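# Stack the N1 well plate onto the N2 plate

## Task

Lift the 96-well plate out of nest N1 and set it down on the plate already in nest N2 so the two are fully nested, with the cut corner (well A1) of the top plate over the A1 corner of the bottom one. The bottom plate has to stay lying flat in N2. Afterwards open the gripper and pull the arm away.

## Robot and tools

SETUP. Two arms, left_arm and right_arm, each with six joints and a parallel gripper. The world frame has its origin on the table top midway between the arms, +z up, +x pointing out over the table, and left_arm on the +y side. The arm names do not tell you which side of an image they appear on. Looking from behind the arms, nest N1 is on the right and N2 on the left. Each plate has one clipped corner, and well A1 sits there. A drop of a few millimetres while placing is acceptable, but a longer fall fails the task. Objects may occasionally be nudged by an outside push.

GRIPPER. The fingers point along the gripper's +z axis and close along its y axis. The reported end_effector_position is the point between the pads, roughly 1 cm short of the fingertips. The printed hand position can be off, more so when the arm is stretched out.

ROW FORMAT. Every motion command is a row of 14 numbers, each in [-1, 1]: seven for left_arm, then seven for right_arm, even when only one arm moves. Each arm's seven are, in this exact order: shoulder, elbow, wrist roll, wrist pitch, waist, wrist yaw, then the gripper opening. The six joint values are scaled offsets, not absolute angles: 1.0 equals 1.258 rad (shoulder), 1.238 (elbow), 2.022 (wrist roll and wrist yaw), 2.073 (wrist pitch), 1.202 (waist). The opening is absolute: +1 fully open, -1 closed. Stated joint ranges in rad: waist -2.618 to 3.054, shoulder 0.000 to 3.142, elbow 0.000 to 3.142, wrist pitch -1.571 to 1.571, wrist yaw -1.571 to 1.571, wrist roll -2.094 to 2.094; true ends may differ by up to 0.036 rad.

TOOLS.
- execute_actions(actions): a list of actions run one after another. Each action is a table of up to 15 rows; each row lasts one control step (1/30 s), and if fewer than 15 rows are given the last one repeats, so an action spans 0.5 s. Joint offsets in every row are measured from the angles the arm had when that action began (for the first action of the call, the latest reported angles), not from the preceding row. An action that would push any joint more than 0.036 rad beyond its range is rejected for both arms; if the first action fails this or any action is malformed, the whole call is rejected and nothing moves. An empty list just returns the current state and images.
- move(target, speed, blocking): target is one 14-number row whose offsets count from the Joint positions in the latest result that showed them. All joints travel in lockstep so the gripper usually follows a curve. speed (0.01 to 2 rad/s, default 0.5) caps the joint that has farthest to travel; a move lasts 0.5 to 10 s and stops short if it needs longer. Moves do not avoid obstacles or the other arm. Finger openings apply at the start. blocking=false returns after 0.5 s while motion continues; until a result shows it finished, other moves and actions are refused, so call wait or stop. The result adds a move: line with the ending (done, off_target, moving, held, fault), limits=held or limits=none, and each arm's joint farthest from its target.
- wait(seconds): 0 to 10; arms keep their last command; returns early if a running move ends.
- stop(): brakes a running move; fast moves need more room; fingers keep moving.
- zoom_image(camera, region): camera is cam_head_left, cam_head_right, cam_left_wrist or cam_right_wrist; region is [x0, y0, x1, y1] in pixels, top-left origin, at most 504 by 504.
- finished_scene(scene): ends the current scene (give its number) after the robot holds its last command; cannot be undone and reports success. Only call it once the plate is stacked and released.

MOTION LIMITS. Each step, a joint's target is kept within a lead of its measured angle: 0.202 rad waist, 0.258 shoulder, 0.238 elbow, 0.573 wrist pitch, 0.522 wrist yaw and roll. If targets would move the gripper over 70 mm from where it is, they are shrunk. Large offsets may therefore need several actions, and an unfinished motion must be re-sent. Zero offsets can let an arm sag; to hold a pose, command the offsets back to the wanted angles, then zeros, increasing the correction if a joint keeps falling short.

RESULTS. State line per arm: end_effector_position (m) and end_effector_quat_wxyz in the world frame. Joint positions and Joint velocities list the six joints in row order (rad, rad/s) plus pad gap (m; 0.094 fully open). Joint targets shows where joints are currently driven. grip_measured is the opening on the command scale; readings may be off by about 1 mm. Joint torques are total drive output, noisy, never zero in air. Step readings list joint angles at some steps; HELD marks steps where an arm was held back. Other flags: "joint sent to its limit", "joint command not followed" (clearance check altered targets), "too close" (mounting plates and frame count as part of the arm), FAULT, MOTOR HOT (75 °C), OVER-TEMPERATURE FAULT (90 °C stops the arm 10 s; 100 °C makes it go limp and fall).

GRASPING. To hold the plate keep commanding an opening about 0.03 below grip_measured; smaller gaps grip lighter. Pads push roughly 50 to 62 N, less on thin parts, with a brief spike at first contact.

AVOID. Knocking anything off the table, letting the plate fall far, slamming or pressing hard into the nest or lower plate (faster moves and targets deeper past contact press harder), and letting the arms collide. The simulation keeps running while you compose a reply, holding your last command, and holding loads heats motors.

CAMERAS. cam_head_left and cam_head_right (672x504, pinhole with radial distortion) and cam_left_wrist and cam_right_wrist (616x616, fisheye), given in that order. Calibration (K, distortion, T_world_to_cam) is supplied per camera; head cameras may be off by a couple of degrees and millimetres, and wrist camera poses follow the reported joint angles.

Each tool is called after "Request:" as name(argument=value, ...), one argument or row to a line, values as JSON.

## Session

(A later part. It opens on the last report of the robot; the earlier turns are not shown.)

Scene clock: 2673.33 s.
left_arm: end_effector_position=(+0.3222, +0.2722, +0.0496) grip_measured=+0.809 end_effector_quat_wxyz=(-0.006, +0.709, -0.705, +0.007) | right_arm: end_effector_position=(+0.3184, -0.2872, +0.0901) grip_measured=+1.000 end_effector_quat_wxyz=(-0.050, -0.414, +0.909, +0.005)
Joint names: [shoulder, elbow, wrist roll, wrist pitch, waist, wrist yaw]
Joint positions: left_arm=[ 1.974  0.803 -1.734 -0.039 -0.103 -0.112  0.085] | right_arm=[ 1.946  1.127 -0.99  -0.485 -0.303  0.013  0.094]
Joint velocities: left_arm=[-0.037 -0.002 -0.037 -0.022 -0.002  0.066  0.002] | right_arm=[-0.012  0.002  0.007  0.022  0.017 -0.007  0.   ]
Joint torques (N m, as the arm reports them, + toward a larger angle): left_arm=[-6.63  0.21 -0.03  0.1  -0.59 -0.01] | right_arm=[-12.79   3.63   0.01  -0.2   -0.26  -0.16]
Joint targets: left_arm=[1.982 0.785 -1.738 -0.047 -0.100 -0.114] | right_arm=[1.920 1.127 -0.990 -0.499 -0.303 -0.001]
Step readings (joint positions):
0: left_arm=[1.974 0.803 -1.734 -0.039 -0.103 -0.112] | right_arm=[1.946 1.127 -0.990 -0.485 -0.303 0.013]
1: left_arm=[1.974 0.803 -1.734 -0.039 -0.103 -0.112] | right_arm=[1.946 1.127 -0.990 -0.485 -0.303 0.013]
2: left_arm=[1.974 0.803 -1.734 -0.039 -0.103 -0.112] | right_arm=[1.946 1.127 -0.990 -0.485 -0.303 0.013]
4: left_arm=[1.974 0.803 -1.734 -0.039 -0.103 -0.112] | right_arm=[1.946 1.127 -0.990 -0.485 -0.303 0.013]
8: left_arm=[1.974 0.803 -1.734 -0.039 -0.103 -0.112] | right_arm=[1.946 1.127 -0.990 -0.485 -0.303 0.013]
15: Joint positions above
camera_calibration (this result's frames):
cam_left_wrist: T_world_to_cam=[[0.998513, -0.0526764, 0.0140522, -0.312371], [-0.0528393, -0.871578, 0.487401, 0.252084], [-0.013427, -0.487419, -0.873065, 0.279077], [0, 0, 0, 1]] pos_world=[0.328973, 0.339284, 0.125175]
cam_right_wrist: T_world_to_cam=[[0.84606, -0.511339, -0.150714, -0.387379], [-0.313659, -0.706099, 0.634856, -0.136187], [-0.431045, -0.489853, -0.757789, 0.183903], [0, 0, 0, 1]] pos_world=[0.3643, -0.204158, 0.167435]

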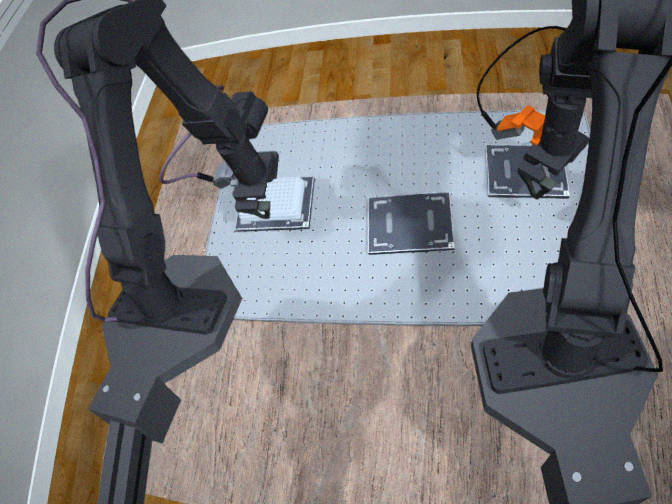

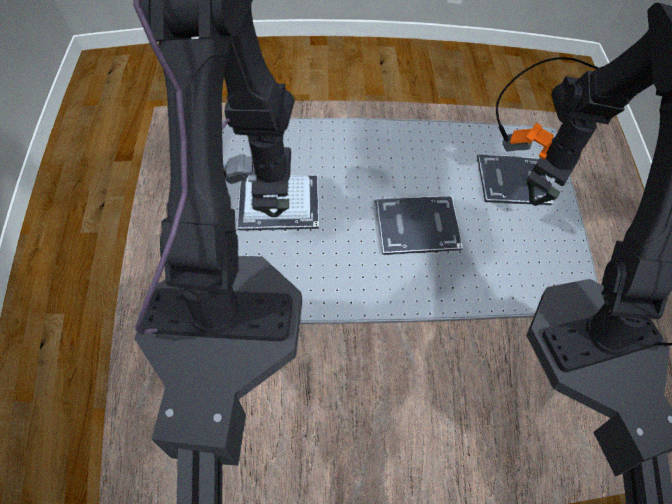

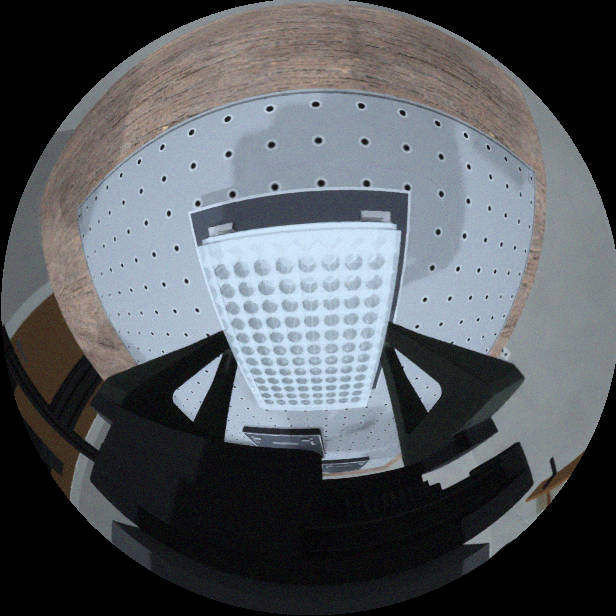

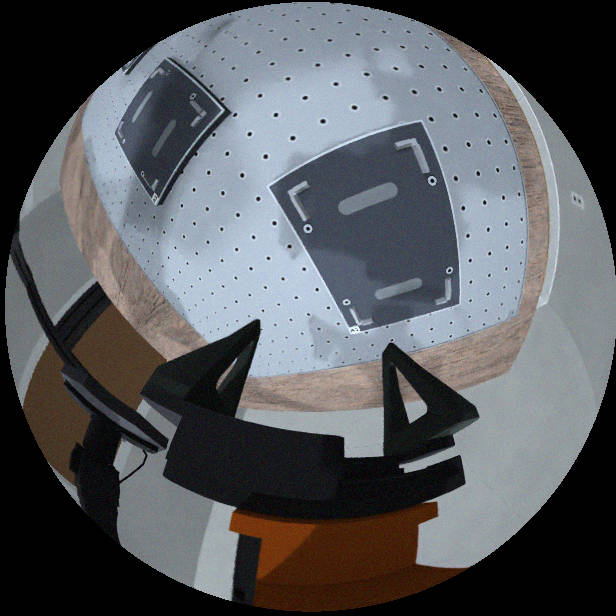

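Request:
execute_actions(
  actions=[
    [[0.012,-0.0145,-0.002,-0.004,0.0025,-0.001,0.798,-0.0207,0,0,-0.0068,0,-0.0069,1.0],[0.012,-0.0145,-0.002,-0.004,0.0025,-0.001,0.798,-0.0207,0,0,-0.0068,0,-0.0069,1.0],[0.012,-0.0145,-0.002,-0.004,0.0025,-0.001,0.798,-0.0207,0,0,-0.0068,0,-0.0069,1.0],[0.012,-0.0145,-0.002,-0.004,0.0025,-0.001,0.798,-0.0207,0,0,-0.0068,0,-0.0069,1.0],[0.012,-0.0145,-0.002,-0.004,0.0025,-0.001,0.798,-0.0207,0,0,-0.0068,0,-0.0069,1.0],[0.012,-0.0145,-0.002,-0.004,0.0025,-0.001,0.798,-0.0207,0,0,-0.0068,0,-0.0069,1.0],[0.0175,-0.0145,-0.002,-0.004,0.0025,-0.001,0.798,-0.0207,0,0,-0.0068,0,-0.0069,1.0],[0.0175,-0.0145,-0.002,-0.004,0.0025,-0.001,0.798,-0.0207,0,0,-0.0068,0,-0.0069,1.0],[0.007,-0.0145,-0.002,-0.004,0.0025,-0.001,0.798,-0.0207,0,0,-0.0068,0,-0.0069,1.0]],
  ],
)

Scene clock: 2681.60 s.
left_arm: end_effector_position=(+0.3222, +0.2722, +0.0496) grip_measured=+0.809 end_effector_quat_wxyz=(-0.006, +0.709, -0.705, +0.007) | right_arm: end_effector_position=(+0.3184, -0.2872, +0.0901) grip_measured=+1.000 end_effector_quat_wxyz=(-0.050, -0.414, +0.909, +0.005)
Joint names: [shoulder, elbow, wrist roll, wrist pitch, waist, wrist yaw]
Joint positions: left_arm=[ 1.974  0.803 -1.734 -0.039 -0.103 -0.112  0.085] | right_arm=[ 1.946  1.127 -0.99  -0.485 -0.303  0.013  0.094]
Joint velocities: left_arm=[-0.002  0.002 -0.022  0.007 -0.012 -0.007 -0.   ] | right_arm=[ 0.002  0.002  0.007 -0.022 -0.012 -0.066  0.   ]
Joint torques (N m, as the arm reports them, + toward a larger angle): left_arm=[-6.54  0.21 -0.03  0.1  -0.59 -0.01] | right_arm=[-12.85   3.64   0.01  -0.2   -0.27  -0.16]
Joint targets: left_arm=[1.983 0.785 -1.738 -0.047 -0.100 -0.114] | right_arm=[1.920 1.127 -0.990 -0.499 -0.303 -0.001]
Step readings (joint positions):
0: left_arm=[1.974 0.803 -1.734 -0.039 -0.103 -0.112] | right_arm=[1.946 1.127 -0.990 -0.485 -0.303 0.013]
1: left_arm=[1.974 0.803 -1.734 -0.039 -0.103 -0.112] | right_arm=[1.946 1.127 -0.990 -0.485 -0.303 0.013]
2: left_arm=[1.974 0.803 -1.734 -0.039 -0.103 -0.112] | right_arm=[1.946 1.127 -0.990 -0.485 -0.303 0.013]
4: left_arm=[1.974 0.803 -1.734 -0.039 -0.103 -0.112] | right_arm=[1.946 1.127 -0.990 -0.485 -0.303 0.013]
8: left_arm=[1.974 0.803 -1.734 -0.039 -0.103 -0.112] | right_arm=[1.946 1.127 -0.990 -0.485 -0.303 0.013]
15: Joint positions above
camera_calibration (this result's frames):
cam_left_wrist: T_world_to_cam=[[0.998513, -0.0526764, 0.0140522, -0.312371], [-0.0528393, -0.871578, 0.487401, 0.252084], [-0.013427, -0.487419, -0.873065, 0.279077], [0, 0, 0, 1]] pos_world=[0.328973, 0.339284, 0.125175]
cam_right_wrist: T_world_to_cam=[[0.84606, -0.511339, -0.150714, -0.387379], [-0.313659, -0.706099, 0.634856, -0.136187], [-0.431045, -0.489853, -0.757789, 0.183903], [0, 0, 0, 1]] pos_world=[0.3643, -0.204158, 0.167435]

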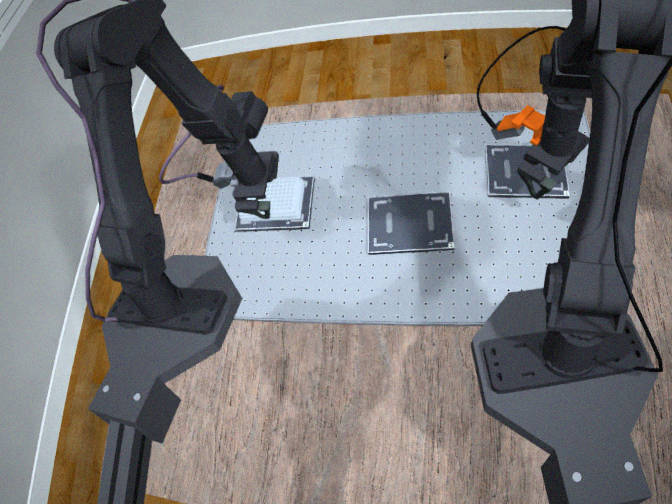

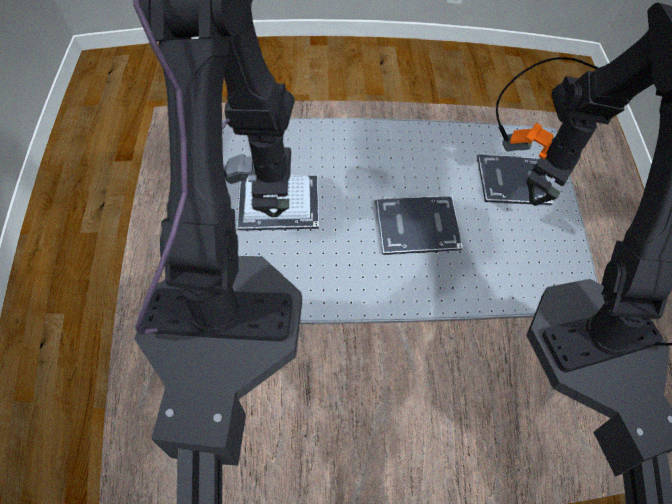

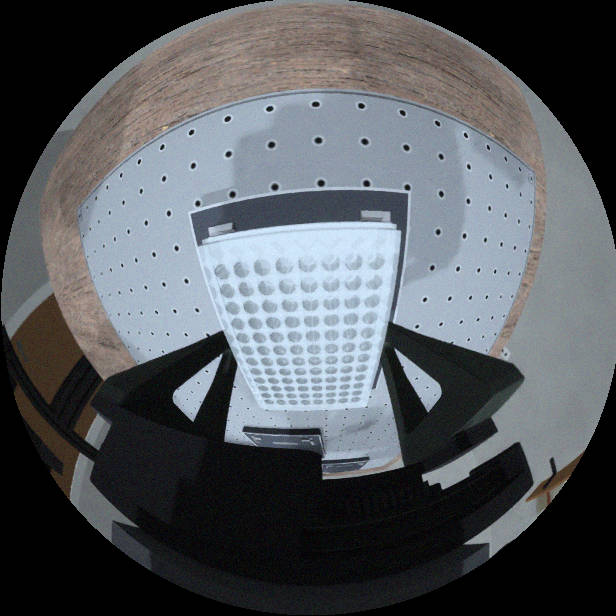

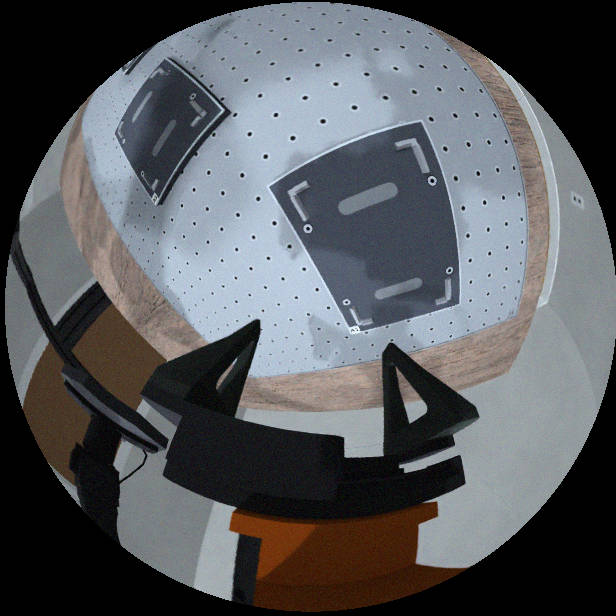

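Request:
execute_actions(
  actions=[
    [[0.003,-0.0145,-0.002,-0.004,0.0025,-0.001,0.794,-0.0207,0,0,-0.0068,0,-0.0069,1.0],[0.002,-0.0145,-0.002,-0.004,0.0025,-0.001,0.790,-0.0207,0,0,-0.0068,0,-0.0069,1.0],[0.001,-0.0145,-0.002,-0.004,0.0025,-0.001,0.786,-0.0207,0,0,-0.0068,0,-0.0069,1.0],[0.0,-0.0145,-0.002,-0.004,0.0025,-0.001,0.783,-0.0207,0,0,-0.0068,0,-0.0069,1.0]],
  ],
)

Scene clock: 2727.47 s.
left_arm: end_effector_position=(+0.3222, +0.2722, +0.0496) grip_measured=+0.798 end_effector_quat_wxyz=(-0.006, +0.709, -0.705, +0.007) | right_arm: end_effector_position=(+0.3184, -0.2872, +0.0901) grip_measured=+1.000 end_effector_quat_wxyz=(-0.050, -0.414, +0.909, +0.005)
Joint names: [shoulder, elbow, wrist roll, wrist pitch, waist, wrist yaw]
Joint positions: left_arm=[ 1.974  0.803 -1.734 -0.039 -0.103 -0.112  0.084] | right_arm=[ 1.946  1.127 -0.99  -0.485 -0.303  0.013  0.094]
Joint velocities: left_arm=[-0.007  0.017  0.007  0.022 -0.012 -0.051  0.001] | right_arm=[ 0.012  0.002 -0.022 -0.037  0.002  0.022  0.   ]
Joint torques (N m, as the arm reports them, + toward a larger angle): left_arm=[-7.15  0.21 -0.03  0.1  -0.59 -0.01] | right_arm=[-12.82   3.66   0.01  -0.2   -0.27  -0.17]
Joint targets: left_arm=[1.974 0.785 -1.738 -0.047 -0.100 -0.114] | right_arm=[1.920 1.127 -0.990 -0.499 -0.303 -0.001]
Step readings (joint positions):
0: left_arm=[1.974 0.803 -1.734 -0.039 -0.103 -0.112] | right_arm=[1.946 1.127 -0.990 -0.485 -0.303 0.013]
1: left_arm=[1.974 0.803 -1.734 -0.039 -0.103 -0.112] | right_arm=[1.946 1.127 -0.990 -0.485 -0.303 0.013]
2: left_arm=[1.974 0.803 -1.734 -0.039 -0.103 -0.112] | right_arm=[1.946 1.127 -0.990 -0.485 -0.303 0.013]
4: left_arm=[1.974 0.803 -1.734 -0.039 -0.103 -0.112] | right_arm=[1.946 1.127 -0.990 -0.485 -0.303 0.013]
8: left_arm=[1.974 0.803 -1.734 -0.039 -0.103 -0.112] | right_arm=[1.946 1.127 -0.990 -0.485 -0.303 0.013]
15: Joint positions above
camera_calibration (this result's frames):
cam_left_wrist: T_world_to_cam=[[0.998513, -0.0526764, 0.0140522, -0.312371], [-0.0528393, -0.871578, 0.487401, 0.252084], [-0.013427, -0.487419, -0.873065, 0.279077], [0, 0, 0, 1]] pos_world=[0.328973, 0.339284, 0.125175]
cam_right_wrist: T_world_to_cam=[[0.84606, -0.511339, -0.150714, -0.387379], [-0.313659, -0.706099, 0.634856, -0.136187], [-0.431045, -0.489853, -0.757789, 0.183903], [0, 0, 0, 1]] pos_world=[0.3643, -0.204158, 0.167435]

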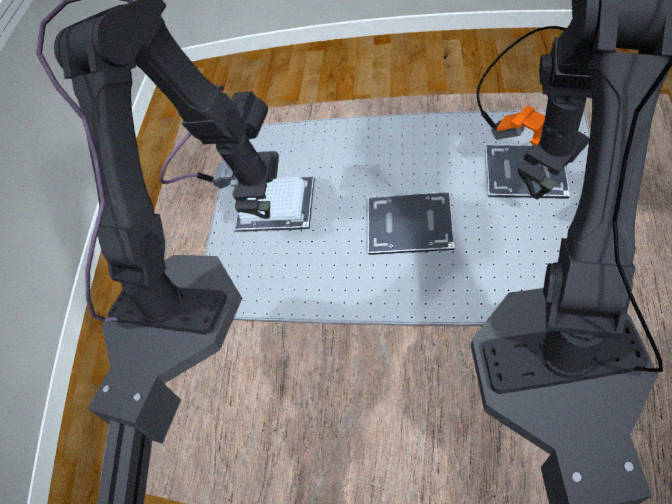

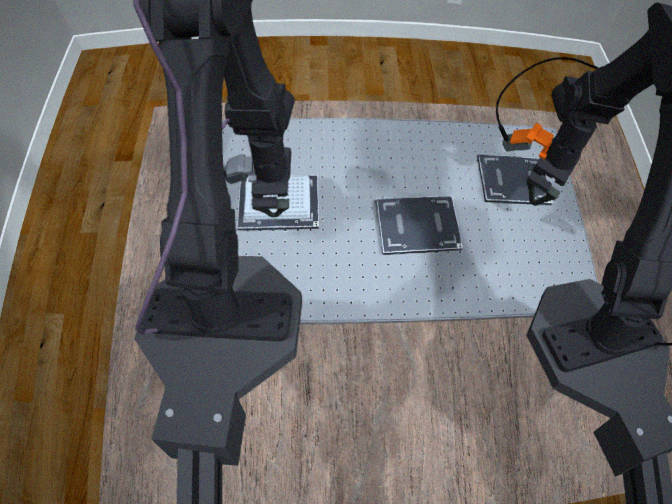

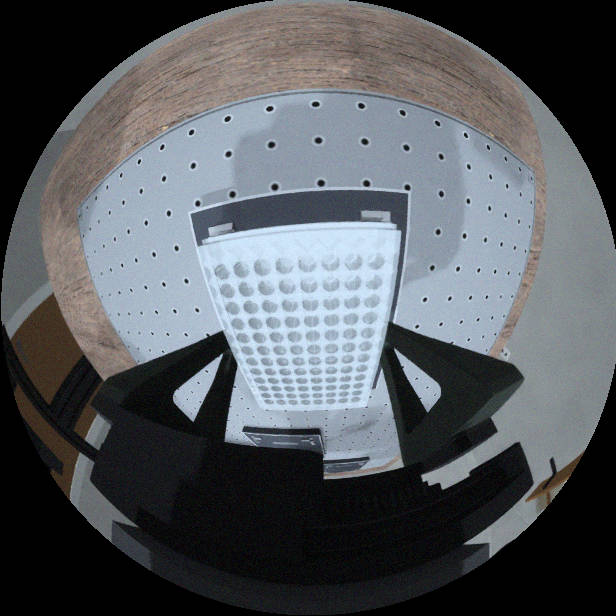

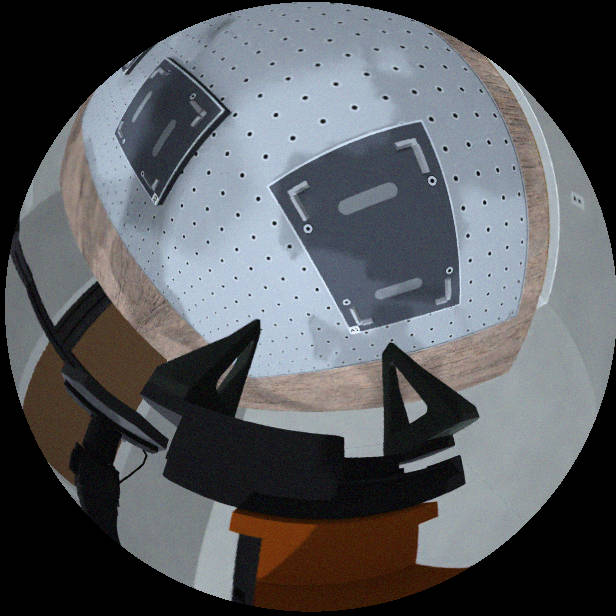

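Request:
execute_actions(
  actions=[
    [[0.0,-0.0145,-0.002,-0.004,0.0025,-0.001,0.795,-0.0207,0,0,-0.0068,0,-0.0069,1.0],[0.0,-0.0145,-0.002,-0.004,0.0025,-0.001,0.802,-0.0207,0,0,-0.0068,0,-0.0069,1.0],[0.0,-0.0145,-0.002,-0.004,0.0025,-0.001,0.808,-0.0207,0,0,-0.0068,0,-0.0069,1.0]],
  ],
)

Request:
zoom_image(
  camera="cam_left_wrist",
  region=[185, 175, 425, 375],
)

Scene clock: 2730.83 s.
left_arm: end_effector_position=(+0.3222, +0.2722, +0.0496) grip_measured=+0.812 end_effector_quat_wxyz=(-0.006, +0.709, -0.705, +0.007) | right_arm: end_effector_position=(+0.3184, -0.2872, +0.0901) grip_measured=+1.000 end_effector_quat_wxyz=(-0.050, -0.414, +0.909, +0.005)
Joint names: [shoulder, elbow, wrist roll, wrist pitch, waist, wrist yaw]
Joint positions: left_arm=[ 1.974  0.803 -1.734 -0.039 -0.103 -0.112  0.085] | right_arm=[ 1.946  1.127 -0.99  -0.485 -0.303  0.013  0.094]
Joint velocities: left_arm=[ 0.007  0.007  0.037 -0.051 -0.002 -0.022 -0.   ] | right_arm=[-0.012 -0.007  0.022 -0.081  0.012 -0.051  0.   ]
Joint torques (N m, as the arm reports them, + toward a larger angle): left_arm=[-7.14  0.21 -0.03  0.1  -0.59 -0.01] | right_arm=[-12.85   3.62   0.01  -0.19  -0.28  -0.17]
Joint targets: left_arm=[1.974 0.785 -1.738 -0.047 -0.100 -0.114] | right_arm=[1.920 1.127 -0.990 -0.499 -0.303 -0.001]
Step readings (joint positions):
0: left_arm=[1.974 0.803 -1.734 -0.039 -0.103 -0.112] | right_arm=[1.946 1.127 -0.990 -0.485 -0.303 0.013]
1: left_arm=[1.974 0.803 -1.734 -0.039 -0.103 -0.112] | right_arm=[1.946 1.127 -0.990 -0.485 -0.303 0.013]
2: left_arm=[1.974 0.803 -1.734 -0.039 -0.103 -0.112] | right_arm=[1.946 1.127 -0.990 -0.485 -0.303 0.013]
4: left_arm=[1.974 0.803 -1.734 -0.039 -0.103 -0.112] | right_arm=[1.946 1.127 -0.990 -0.485 -0.303 0.013]
8: left_arm=[1.974 0.803 -1.734 -0.039 -0.103 -0.112] | right_arm=[1.946 1.127 -0.990 -0.485 -0.303 0.013]
15: Joint positions above
camera_calibration (this result's frames):
cam_left_wrist: T_world_to_cam=[[0.998513, -0.0526764, 0.0140522, -0.312371], [-0.0528393, -0.871578, 0.487401, 0.252084], [-0.013427, -0.487419, -0.873065, 0.279077], [0, 0, 0, 1]] pos_world=[0.328973, 0.339284, 0.125175]
cam_right_wrist: T_world_to_cam=[[0.84606, -0.511339, -0.150714, -0.387379], [-0.313659, -0.706099, 0.634856, -0.136187], [-0.431045, -0.489853, -0.757789, 0.183903], [0, 0, 0, 1]] pos_world=[0.3643, -0.204158, 0.167435]

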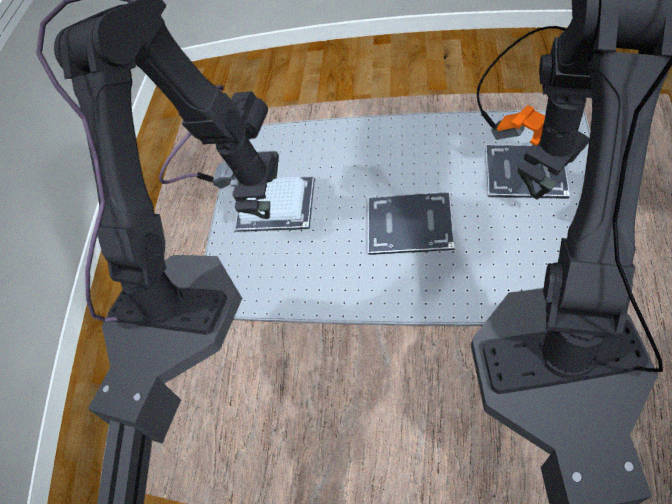

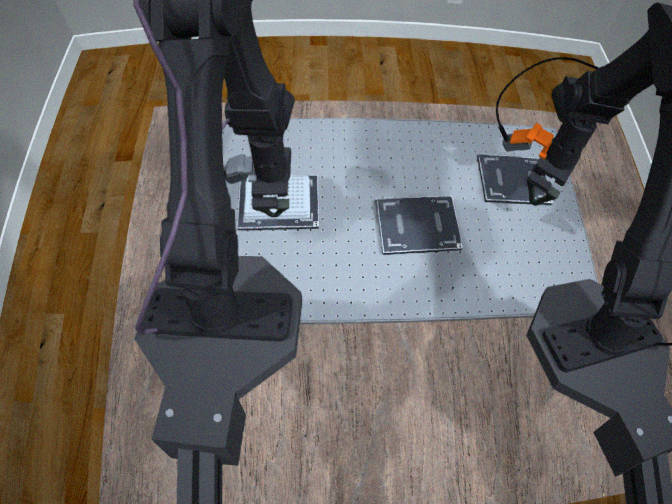

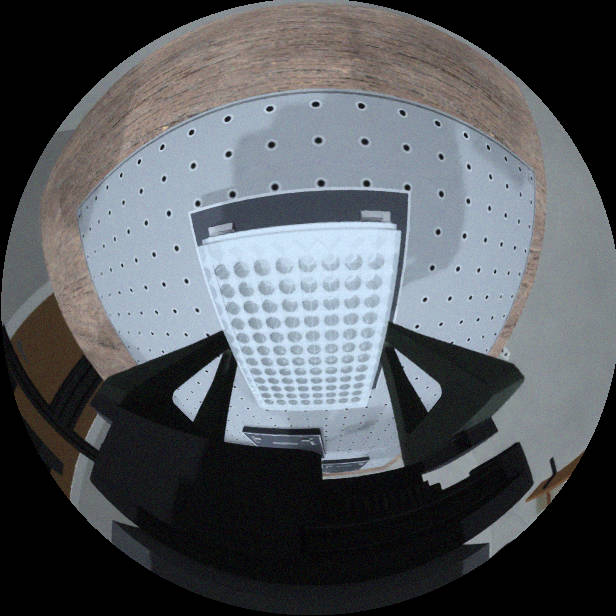

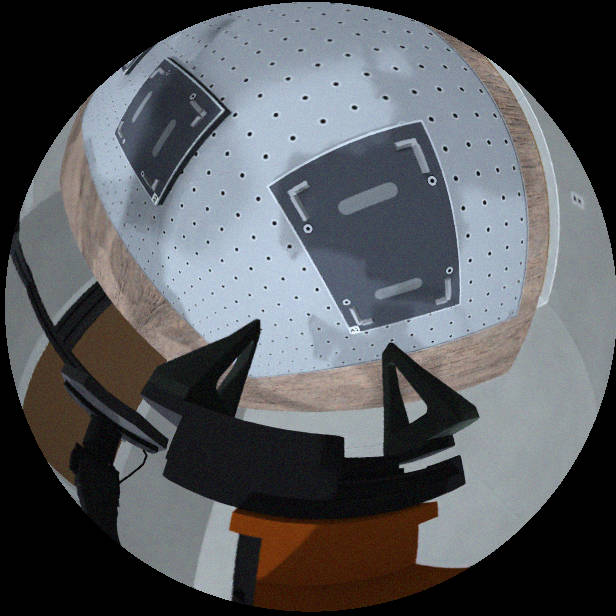

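Region (185, 175, 425, 375) of cam_left_wrist's 616x616 image, scaled by 2.100, with more detail than that image has.

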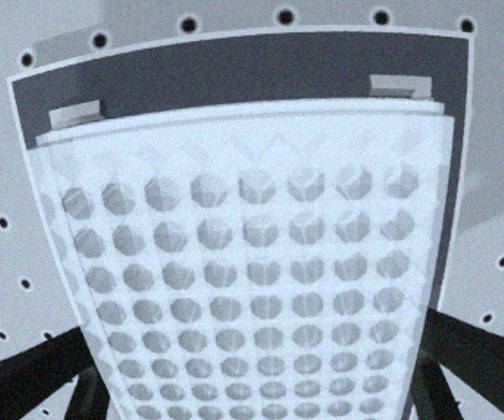

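Request:
zoom_image(
  camera="cam_left_wrist",
  region=[190, 225, 270, 335],
)

Region (190, 225, 270, 335) of cam_left_wrist's 616x616 image, scaled by 4.582, with more detail than that image has; it fills the left 367 columns of this view, and the rest is white.

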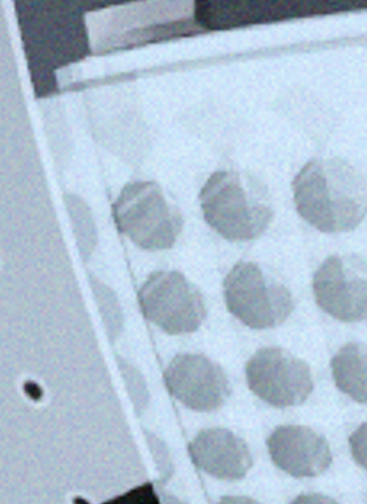

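Request:
move(
  target=[0.031,-0.0145,-0.002,0.0205,0.0025,-0.001,0.865,-0.0207,0,0,-0.0068,0,-0.0069,1.0],
  speed=0.05,
)

Scene clock: 2802.27 s.
left_arm: end_effector_position=(+0.3225, +0.2714, +0.0423) grip_measured=+0.862 end_effector_quat_wxyz=(-0.009, +0.709, -0.705, +0.010) | right_arm: end_effector_position=(+0.3184, -0.2872, +0.0901) grip_measured=+1.000 end_effector_quat_wxyz=(-0.050, -0.414, +0.909, +0.005)
Joint names: [shoulder, elbow, wrist roll, wrist pitch, waist, wrist yaw]
Joint positions: left_arm=[ 2.003  0.803 -1.734 -0.001 -0.103 -0.112  0.087] | right_arm=[ 1.946  1.127 -0.99  -0.485 -0.303  0.013  0.094]
Joint velocities: left_arm=[ 0.012 -0.017  0.007  0.037 -0.007  0.022 -0.001] | right_arm=[-0.017  0.002 -0.051 -0.051  0.007 -0.066  0.   ]
Joint torques (N m, as the arm reports them, + toward a larger angle): left_arm=[-6.53  0.11 -0.03  0.24 -0.6  -0.01] | right_arm=[-12.83   3.63   0.01  -0.19  -0.29  -0.16]
Joint targets: left_arm=[2.013 0.785 -1.738 0.004 -0.100 -0.114] | right_arm=[1.920 1.127 -0.990 -0.499 -0.303 -0.001]
move: off_target (right_arm); limits=none; left_arm: farthest joint: the elbow, 0.018 radians from its target (0.018 radians at the start); right_arm: farthest joint: the shoulder, 0.026 radians from its target (0.026 radians at the start)
camera_calibration (this result's frames):
cam_left_wrist: T_world_to_cam=[[0.998417, -0.0517786, 0.0219681, -0.313218], [-0.0559102, -0.871009, 0.488076, 0.255719], [-0.00613747, -0.488531, -0.872525, 0.270189], [0, 0, 0, 1]] pos_world=[0.328678, 0.338511, 0.117818]
cam_right_wrist: T_world_to_cam=[[0.84606, -0.511339, -0.150714, -0.387379], [-0.313659, -0.706099, 0.634856, -0.136187], [-0.431045, -0.489853, -0.757789, 0.183903], [0, 0, 0, 1]] pos_world=[0.3643, -0.204158, 0.167435]

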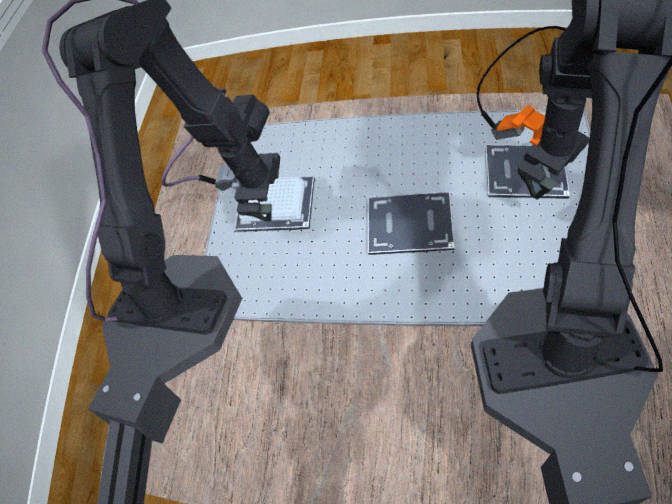

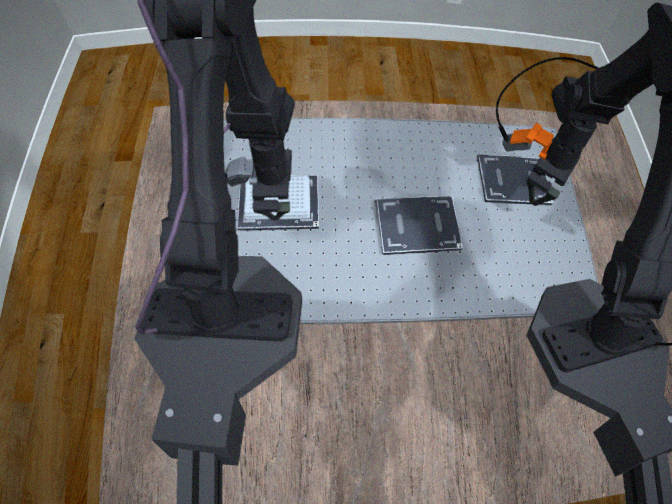

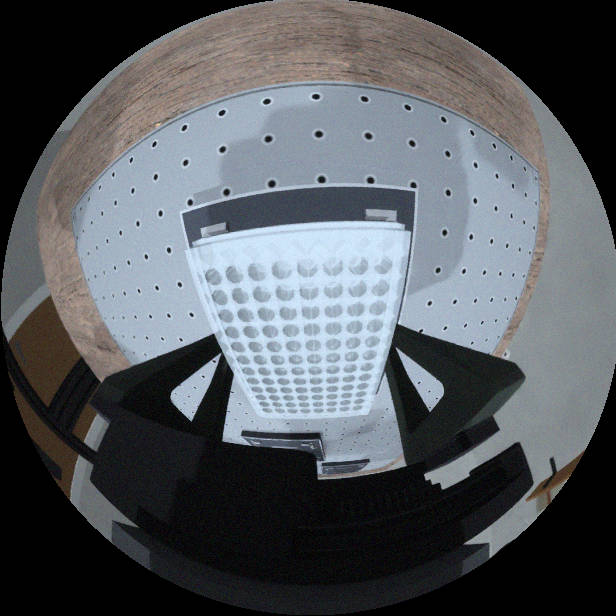

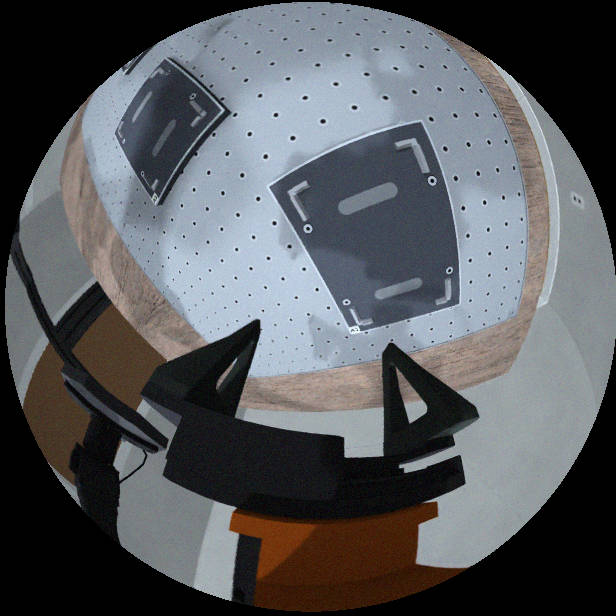

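Request:
execute_actions(
  actions=[
    [[0.004,-0.0145,-0.002,-0.001,0.0025,-0.001,0.85,-0.0207,0,0,-0.0068,0,-0.0069,1.0],[0.004,-0.0145,-0.002,-0.002,0.0025,-0.001,0.84,-0.0207,0,0,-0.0068,0,-0.0069,1.0],[0.004,-0.0145,-0.002,-0.003,0.0025,-0.001,0.83,-0.0207,0,0,-0.0068,0,-0.0069,1.0],[0.004,-0.0145,-0.002,-0.003,0.0025,-0.001,0.822,-0.0207,0,0,-0.0068,0,-0.0069,1.0],[0.004,-0.0145,-0.002,-0.003,0.0025,-0.001,0.816,-0.0207,0,0,-0.0068,0,-0.0069,1.0],[0.004,-0.0145,-0.002,-0.003,0.0025,-0.001,0.811,-0.0207,0,0,-0.0068,0,-0.0069,1.0],[0.004,-0.0145,-0.002,-0.003,0.0025,-0.001,0.806,-0.0207,0,0,-0.0068,0,-0.0069,1.0],[0.004,-0.0145,-0.002,-0.003,0.0025,-0.001,0.802,-0.0207,0,0,-0.0068,0,-0.0069,1.0]],
  ],
)

Scene clock: 2813.97 s.
left_arm: end_effector_position=(+0.3225, +0.2714, +0.0423) grip_measured=+0.815 end_effector_quat_wxyz=(-0.009, +0.709, -0.705, +0.010) | right_arm: end_effector_position=(+0.3184, -0.2872, +0.0901) grip_measured=+1.000 end_effector_quat_wxyz=(-0.050, -0.414, +0.909, +0.005)
Joint names: [shoulder, elbow, wrist roll, wrist pitch, waist, wrist yaw]
Joint positions: left_arm=[ 2.003  0.803 -1.734 -0.001 -0.103 -0.112  0.085] | right_arm=[ 1.946  1.127 -0.99  -0.485 -0.303  0.013  0.094]
Joint velocities: left_arm=[-0.012 -0.002 -0.007 -0.007 -0.012 -0.051 -0.001] | right_arm=[-0.002 -0.002 -0.022  0.037  0.002 -0.081  0.   ]
Joint torques (N m, as the arm reports them, + toward a larger angle): left_arm=[-6.84  0.08 -0.03  0.13 -0.6  -0.01] | right_arm=[-12.82   3.62   0.01  -0.19  -0.27  -0.17]
Joint targets: left_arm=[2.009 0.785 -1.738 -0.008 -0.100 -0.114] | right_arm=[1.920 1.127 -0.990 -0.499 -0.303 -0.001]
Step readings (joint positions):
0: left_arm=[2.003 0.803 -1.734 -0.001 -0.103 -0.112] | right_arm=[1.946 1.127 -0.990 -0.485 -0.303 0.013]
1: left_arm=[2.003 0.803 -1.734 -0.001 -0.103 -0.112] | right_arm=[1.946 1.127 -0.990 -0.485 -0.303 0.013]
2: left_arm=[2.003 0.803 -1.734 -0.001 -0.103 -0.112] | right_arm=[1.946 1.127 -0.990 -0.485 -0.303 0.013]
4: left_arm=[2.003 0.803 -1.734 -0.001 -0.103 -0.112] | right_arm=[1.946 1.127 -0.990 -0.485 -0.303 0.013]
8: left_arm=[2.003 0.803 -1.734 -0.001 -0.103 -0.112] | right_arm=[1.946 1.127 -0.990 -0.485 -0.303 0.013]
15: Joint positions above
camera_calibration (this result's frames):
cam_left_wrist: T_world_to_cam=[[0.998417, -0.0517786, 0.0219681, -0.313218], [-0.0559102, -0.871009, 0.488076, 0.255719], [-0.00613747, -0.488531, -0.872525, 0.270189], [0, 0, 0, 1]] pos_world=[0.328678, 0.338511, 0.117818]
cam_right_wrist: T_world_to_cam=[[0.84606, -0.511339, -0.150714, -0.387379], [-0.313659, -0.706099, 0.634856, -0.136187], [-0.431045, -0.489853, -0.757789, 0.183903], [0, 0, 0, 1]] pos_world=[0.3643, -0.204158, 0.167435]

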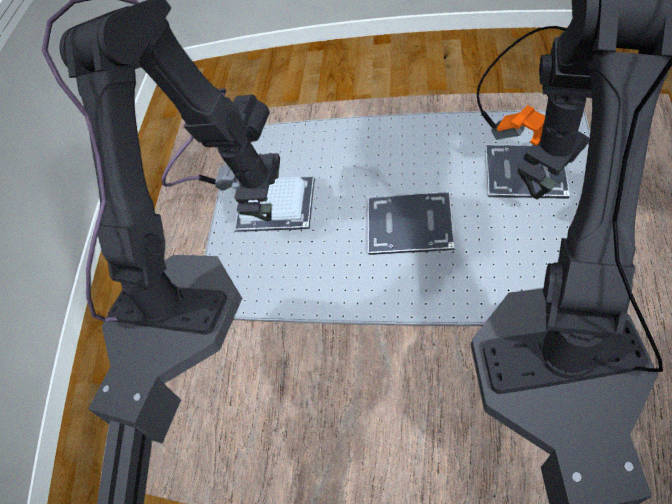

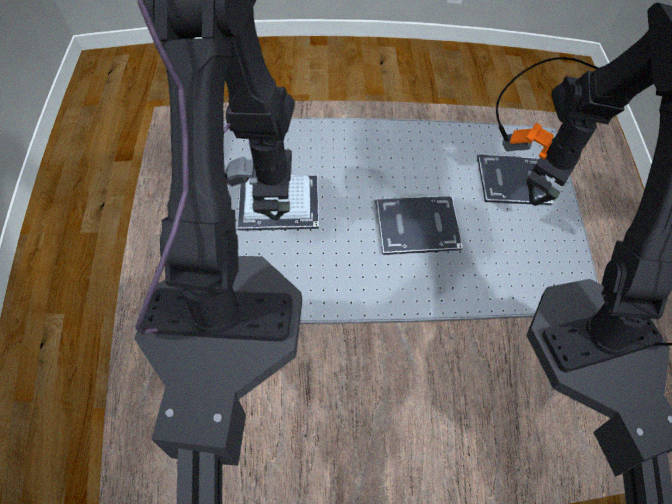

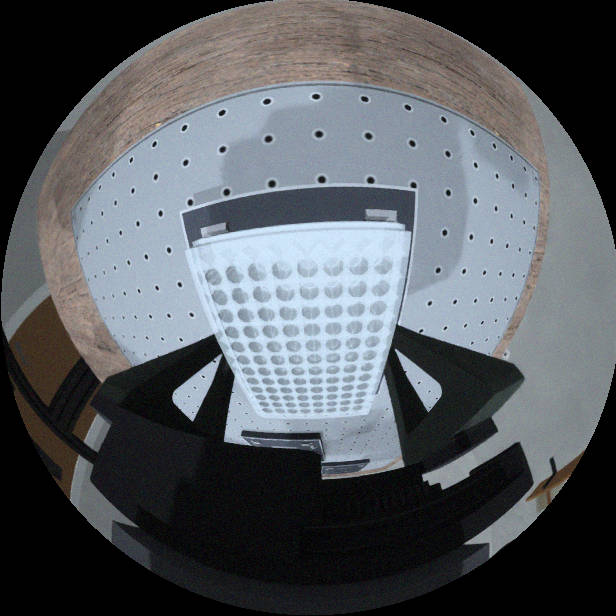

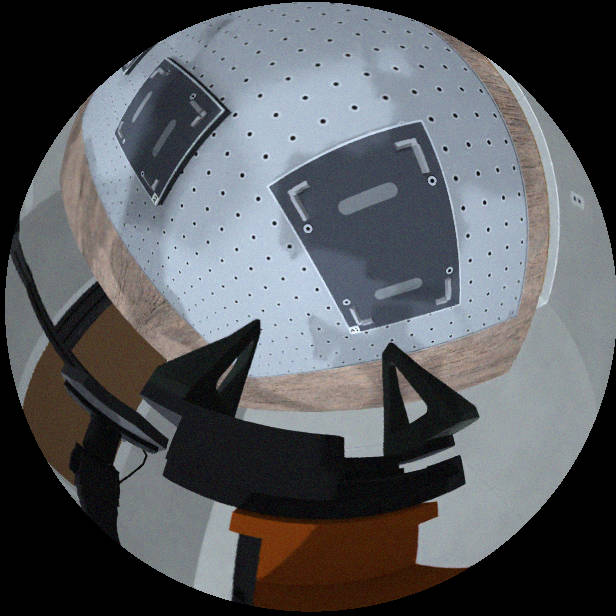

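Request:
execute_actions(
  actions=[
    [[0.004,-0.0145,-0.002,-0.003,0.0025,-0.001,0.799,-0.0207,0,0,-0.0068,0,-0.0069,1.0],[0.004,-0.0145,-0.002,-0.003,0.0025,-0.001,0.796,-0.0207,0,0,-0.0068,0,-0.0069,1.0],[0.004,-0.0145,-0.002,-0.003,0.0025,-0.001,0.793,-0.0207,0,0,-0.0068,0,-0.0069,1.0],[0.004,-0.0145,-0.002,-0.003,0.0025,-0.001,0.790,-0.0207,0,0,-0.0068,0,-0.0069,1.0],[0.004,-0.0145,-0.002,-0.003,0.0025,-0.001,0.787,-0.0207,0,0,-0.0068,0,-0.0069,1.0],[0.004,-0.0145,-0.002,-0.003,0.0025,-0.001,0.784,-0.0207,0,0,-0.0068,0,-0.0069,1.0]],
  ],
)

Scene clock: 2827.97 s.
left_arm: end_effector_position=(+0.3225, +0.2714, +0.0423) grip_measured=+0.802 end_effector_quat_wxyz=(-0.009, +0.709, -0.705, +0.010) | right_arm: end_effector_position=(+0.3184, -0.2872, +0.0901) grip_measured=+1.000 end_effector_quat_wxyz=(-0.050, -0.414, +0.909, +0.005)
Joint names: [shoulder, elbow, wrist roll, wrist pitch, waist, wrist yaw]
Joint positions: left_arm=[ 2.003  0.803 -1.734 -0.001 -0.103 -0.112  0.085] | right_arm=[ 1.946  1.127 -0.99  -0.485 -0.303  0.013  0.094]
Joint velocities: left_arm=[-0.007 -0.002 -0.051  0.022 -0.002  0.007 -0.001] | right_arm=[-0.007 -0.012  0.007 -0.007  0.022  0.081  0.   ]
Joint torques (N m, as the arm reports them, + toward a larger angle): left_arm=[-6.84  0.08 -0.03  0.13 -0.6  -0.01] | right_arm=[-12.8    3.64   0.01  -0.19  -0.25  -0.16]
Joint targets: left_arm=[2.009 0.785 -1.738 -0.008 -0.100 -0.114] | right_arm=[1.920 1.127 -0.990 -0.499 -0.303 -0.001]
Step readings (joint positions):
0: left_arm=[2.003 0.803 -1.734 -0.001 -0.103 -0.112] | right_arm=[1.946 1.127 -0.990 -0.485 -0.303 0.013]
1: left_arm=[2.003 0.803 -1.734 -0.001 -0.103 -0.112] | right_arm=[1.946 1.127 -0.990 -0.485 -0.303 0.013]
2: left_arm=[2.003 0.803 -1.734 -0.001 -0.103 -0.112] | right_arm=[1.946 1.127 -0.990 -0.485 -0.303 0.013]
4: left_arm=[2.003 0.803 -1.734 -0.001 -0.103 -0.112] | right_arm=[1.946 1.127 -0.990 -0.485 -0.303 0.013]
8: left_arm=[2.003 0.803 -1.734 -0.001 -0.103 -0.112] | right_arm=[1.946 1.127 -0.990 -0.485 -0.303 0.013]
15: Joint positions above
camera_calibration (this result's frames):
cam_left_wrist: T_world_to_cam=[[0.998417, -0.0517786, 0.0219681, -0.313218], [-0.0559102, -0.871009, 0.488076, 0.255719], [-0.00613747, -0.488531, -0.872525, 0.270189], [0, 0, 0, 1]] pos_world=[0.328678, 0.338511, 0.117818]
cam_right_wrist: T_world_to_cam=[[0.84606, -0.511339, -0.150714, -0.387379], [-0.313659, -0.706099, 0.634856, -0.136187], [-0.431045, -0.489853, -0.757789, 0.183903], [0, 0, 0, 1]] pos_world=[0.3643, -0.204158, 0.167435]

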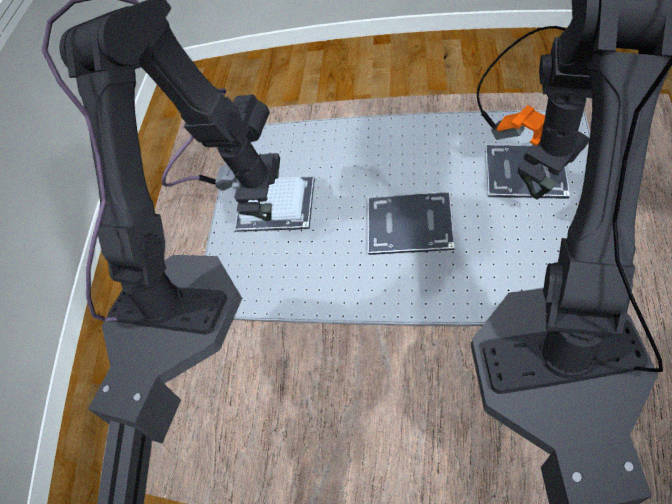

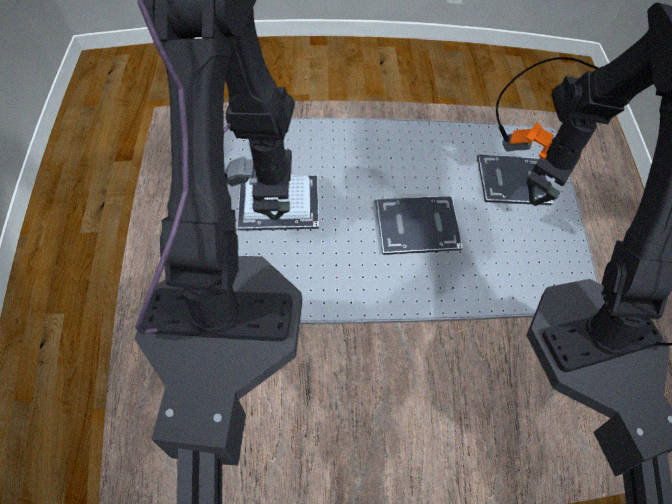

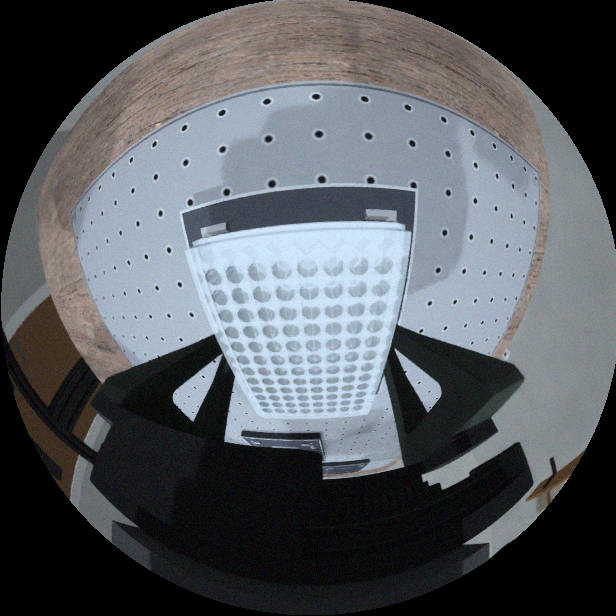

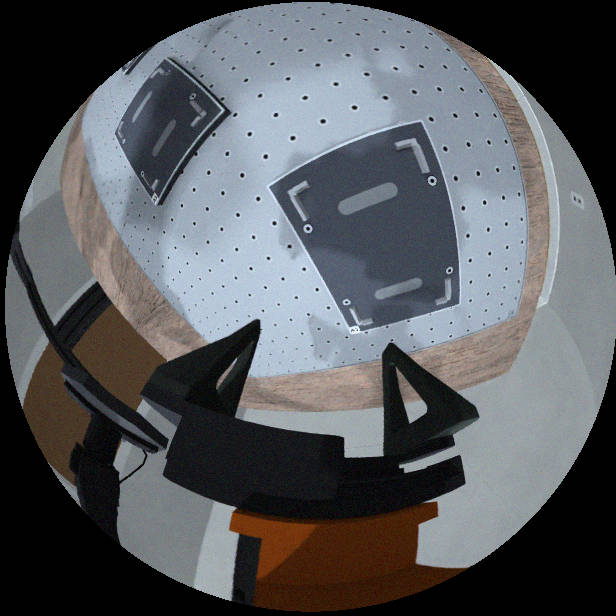

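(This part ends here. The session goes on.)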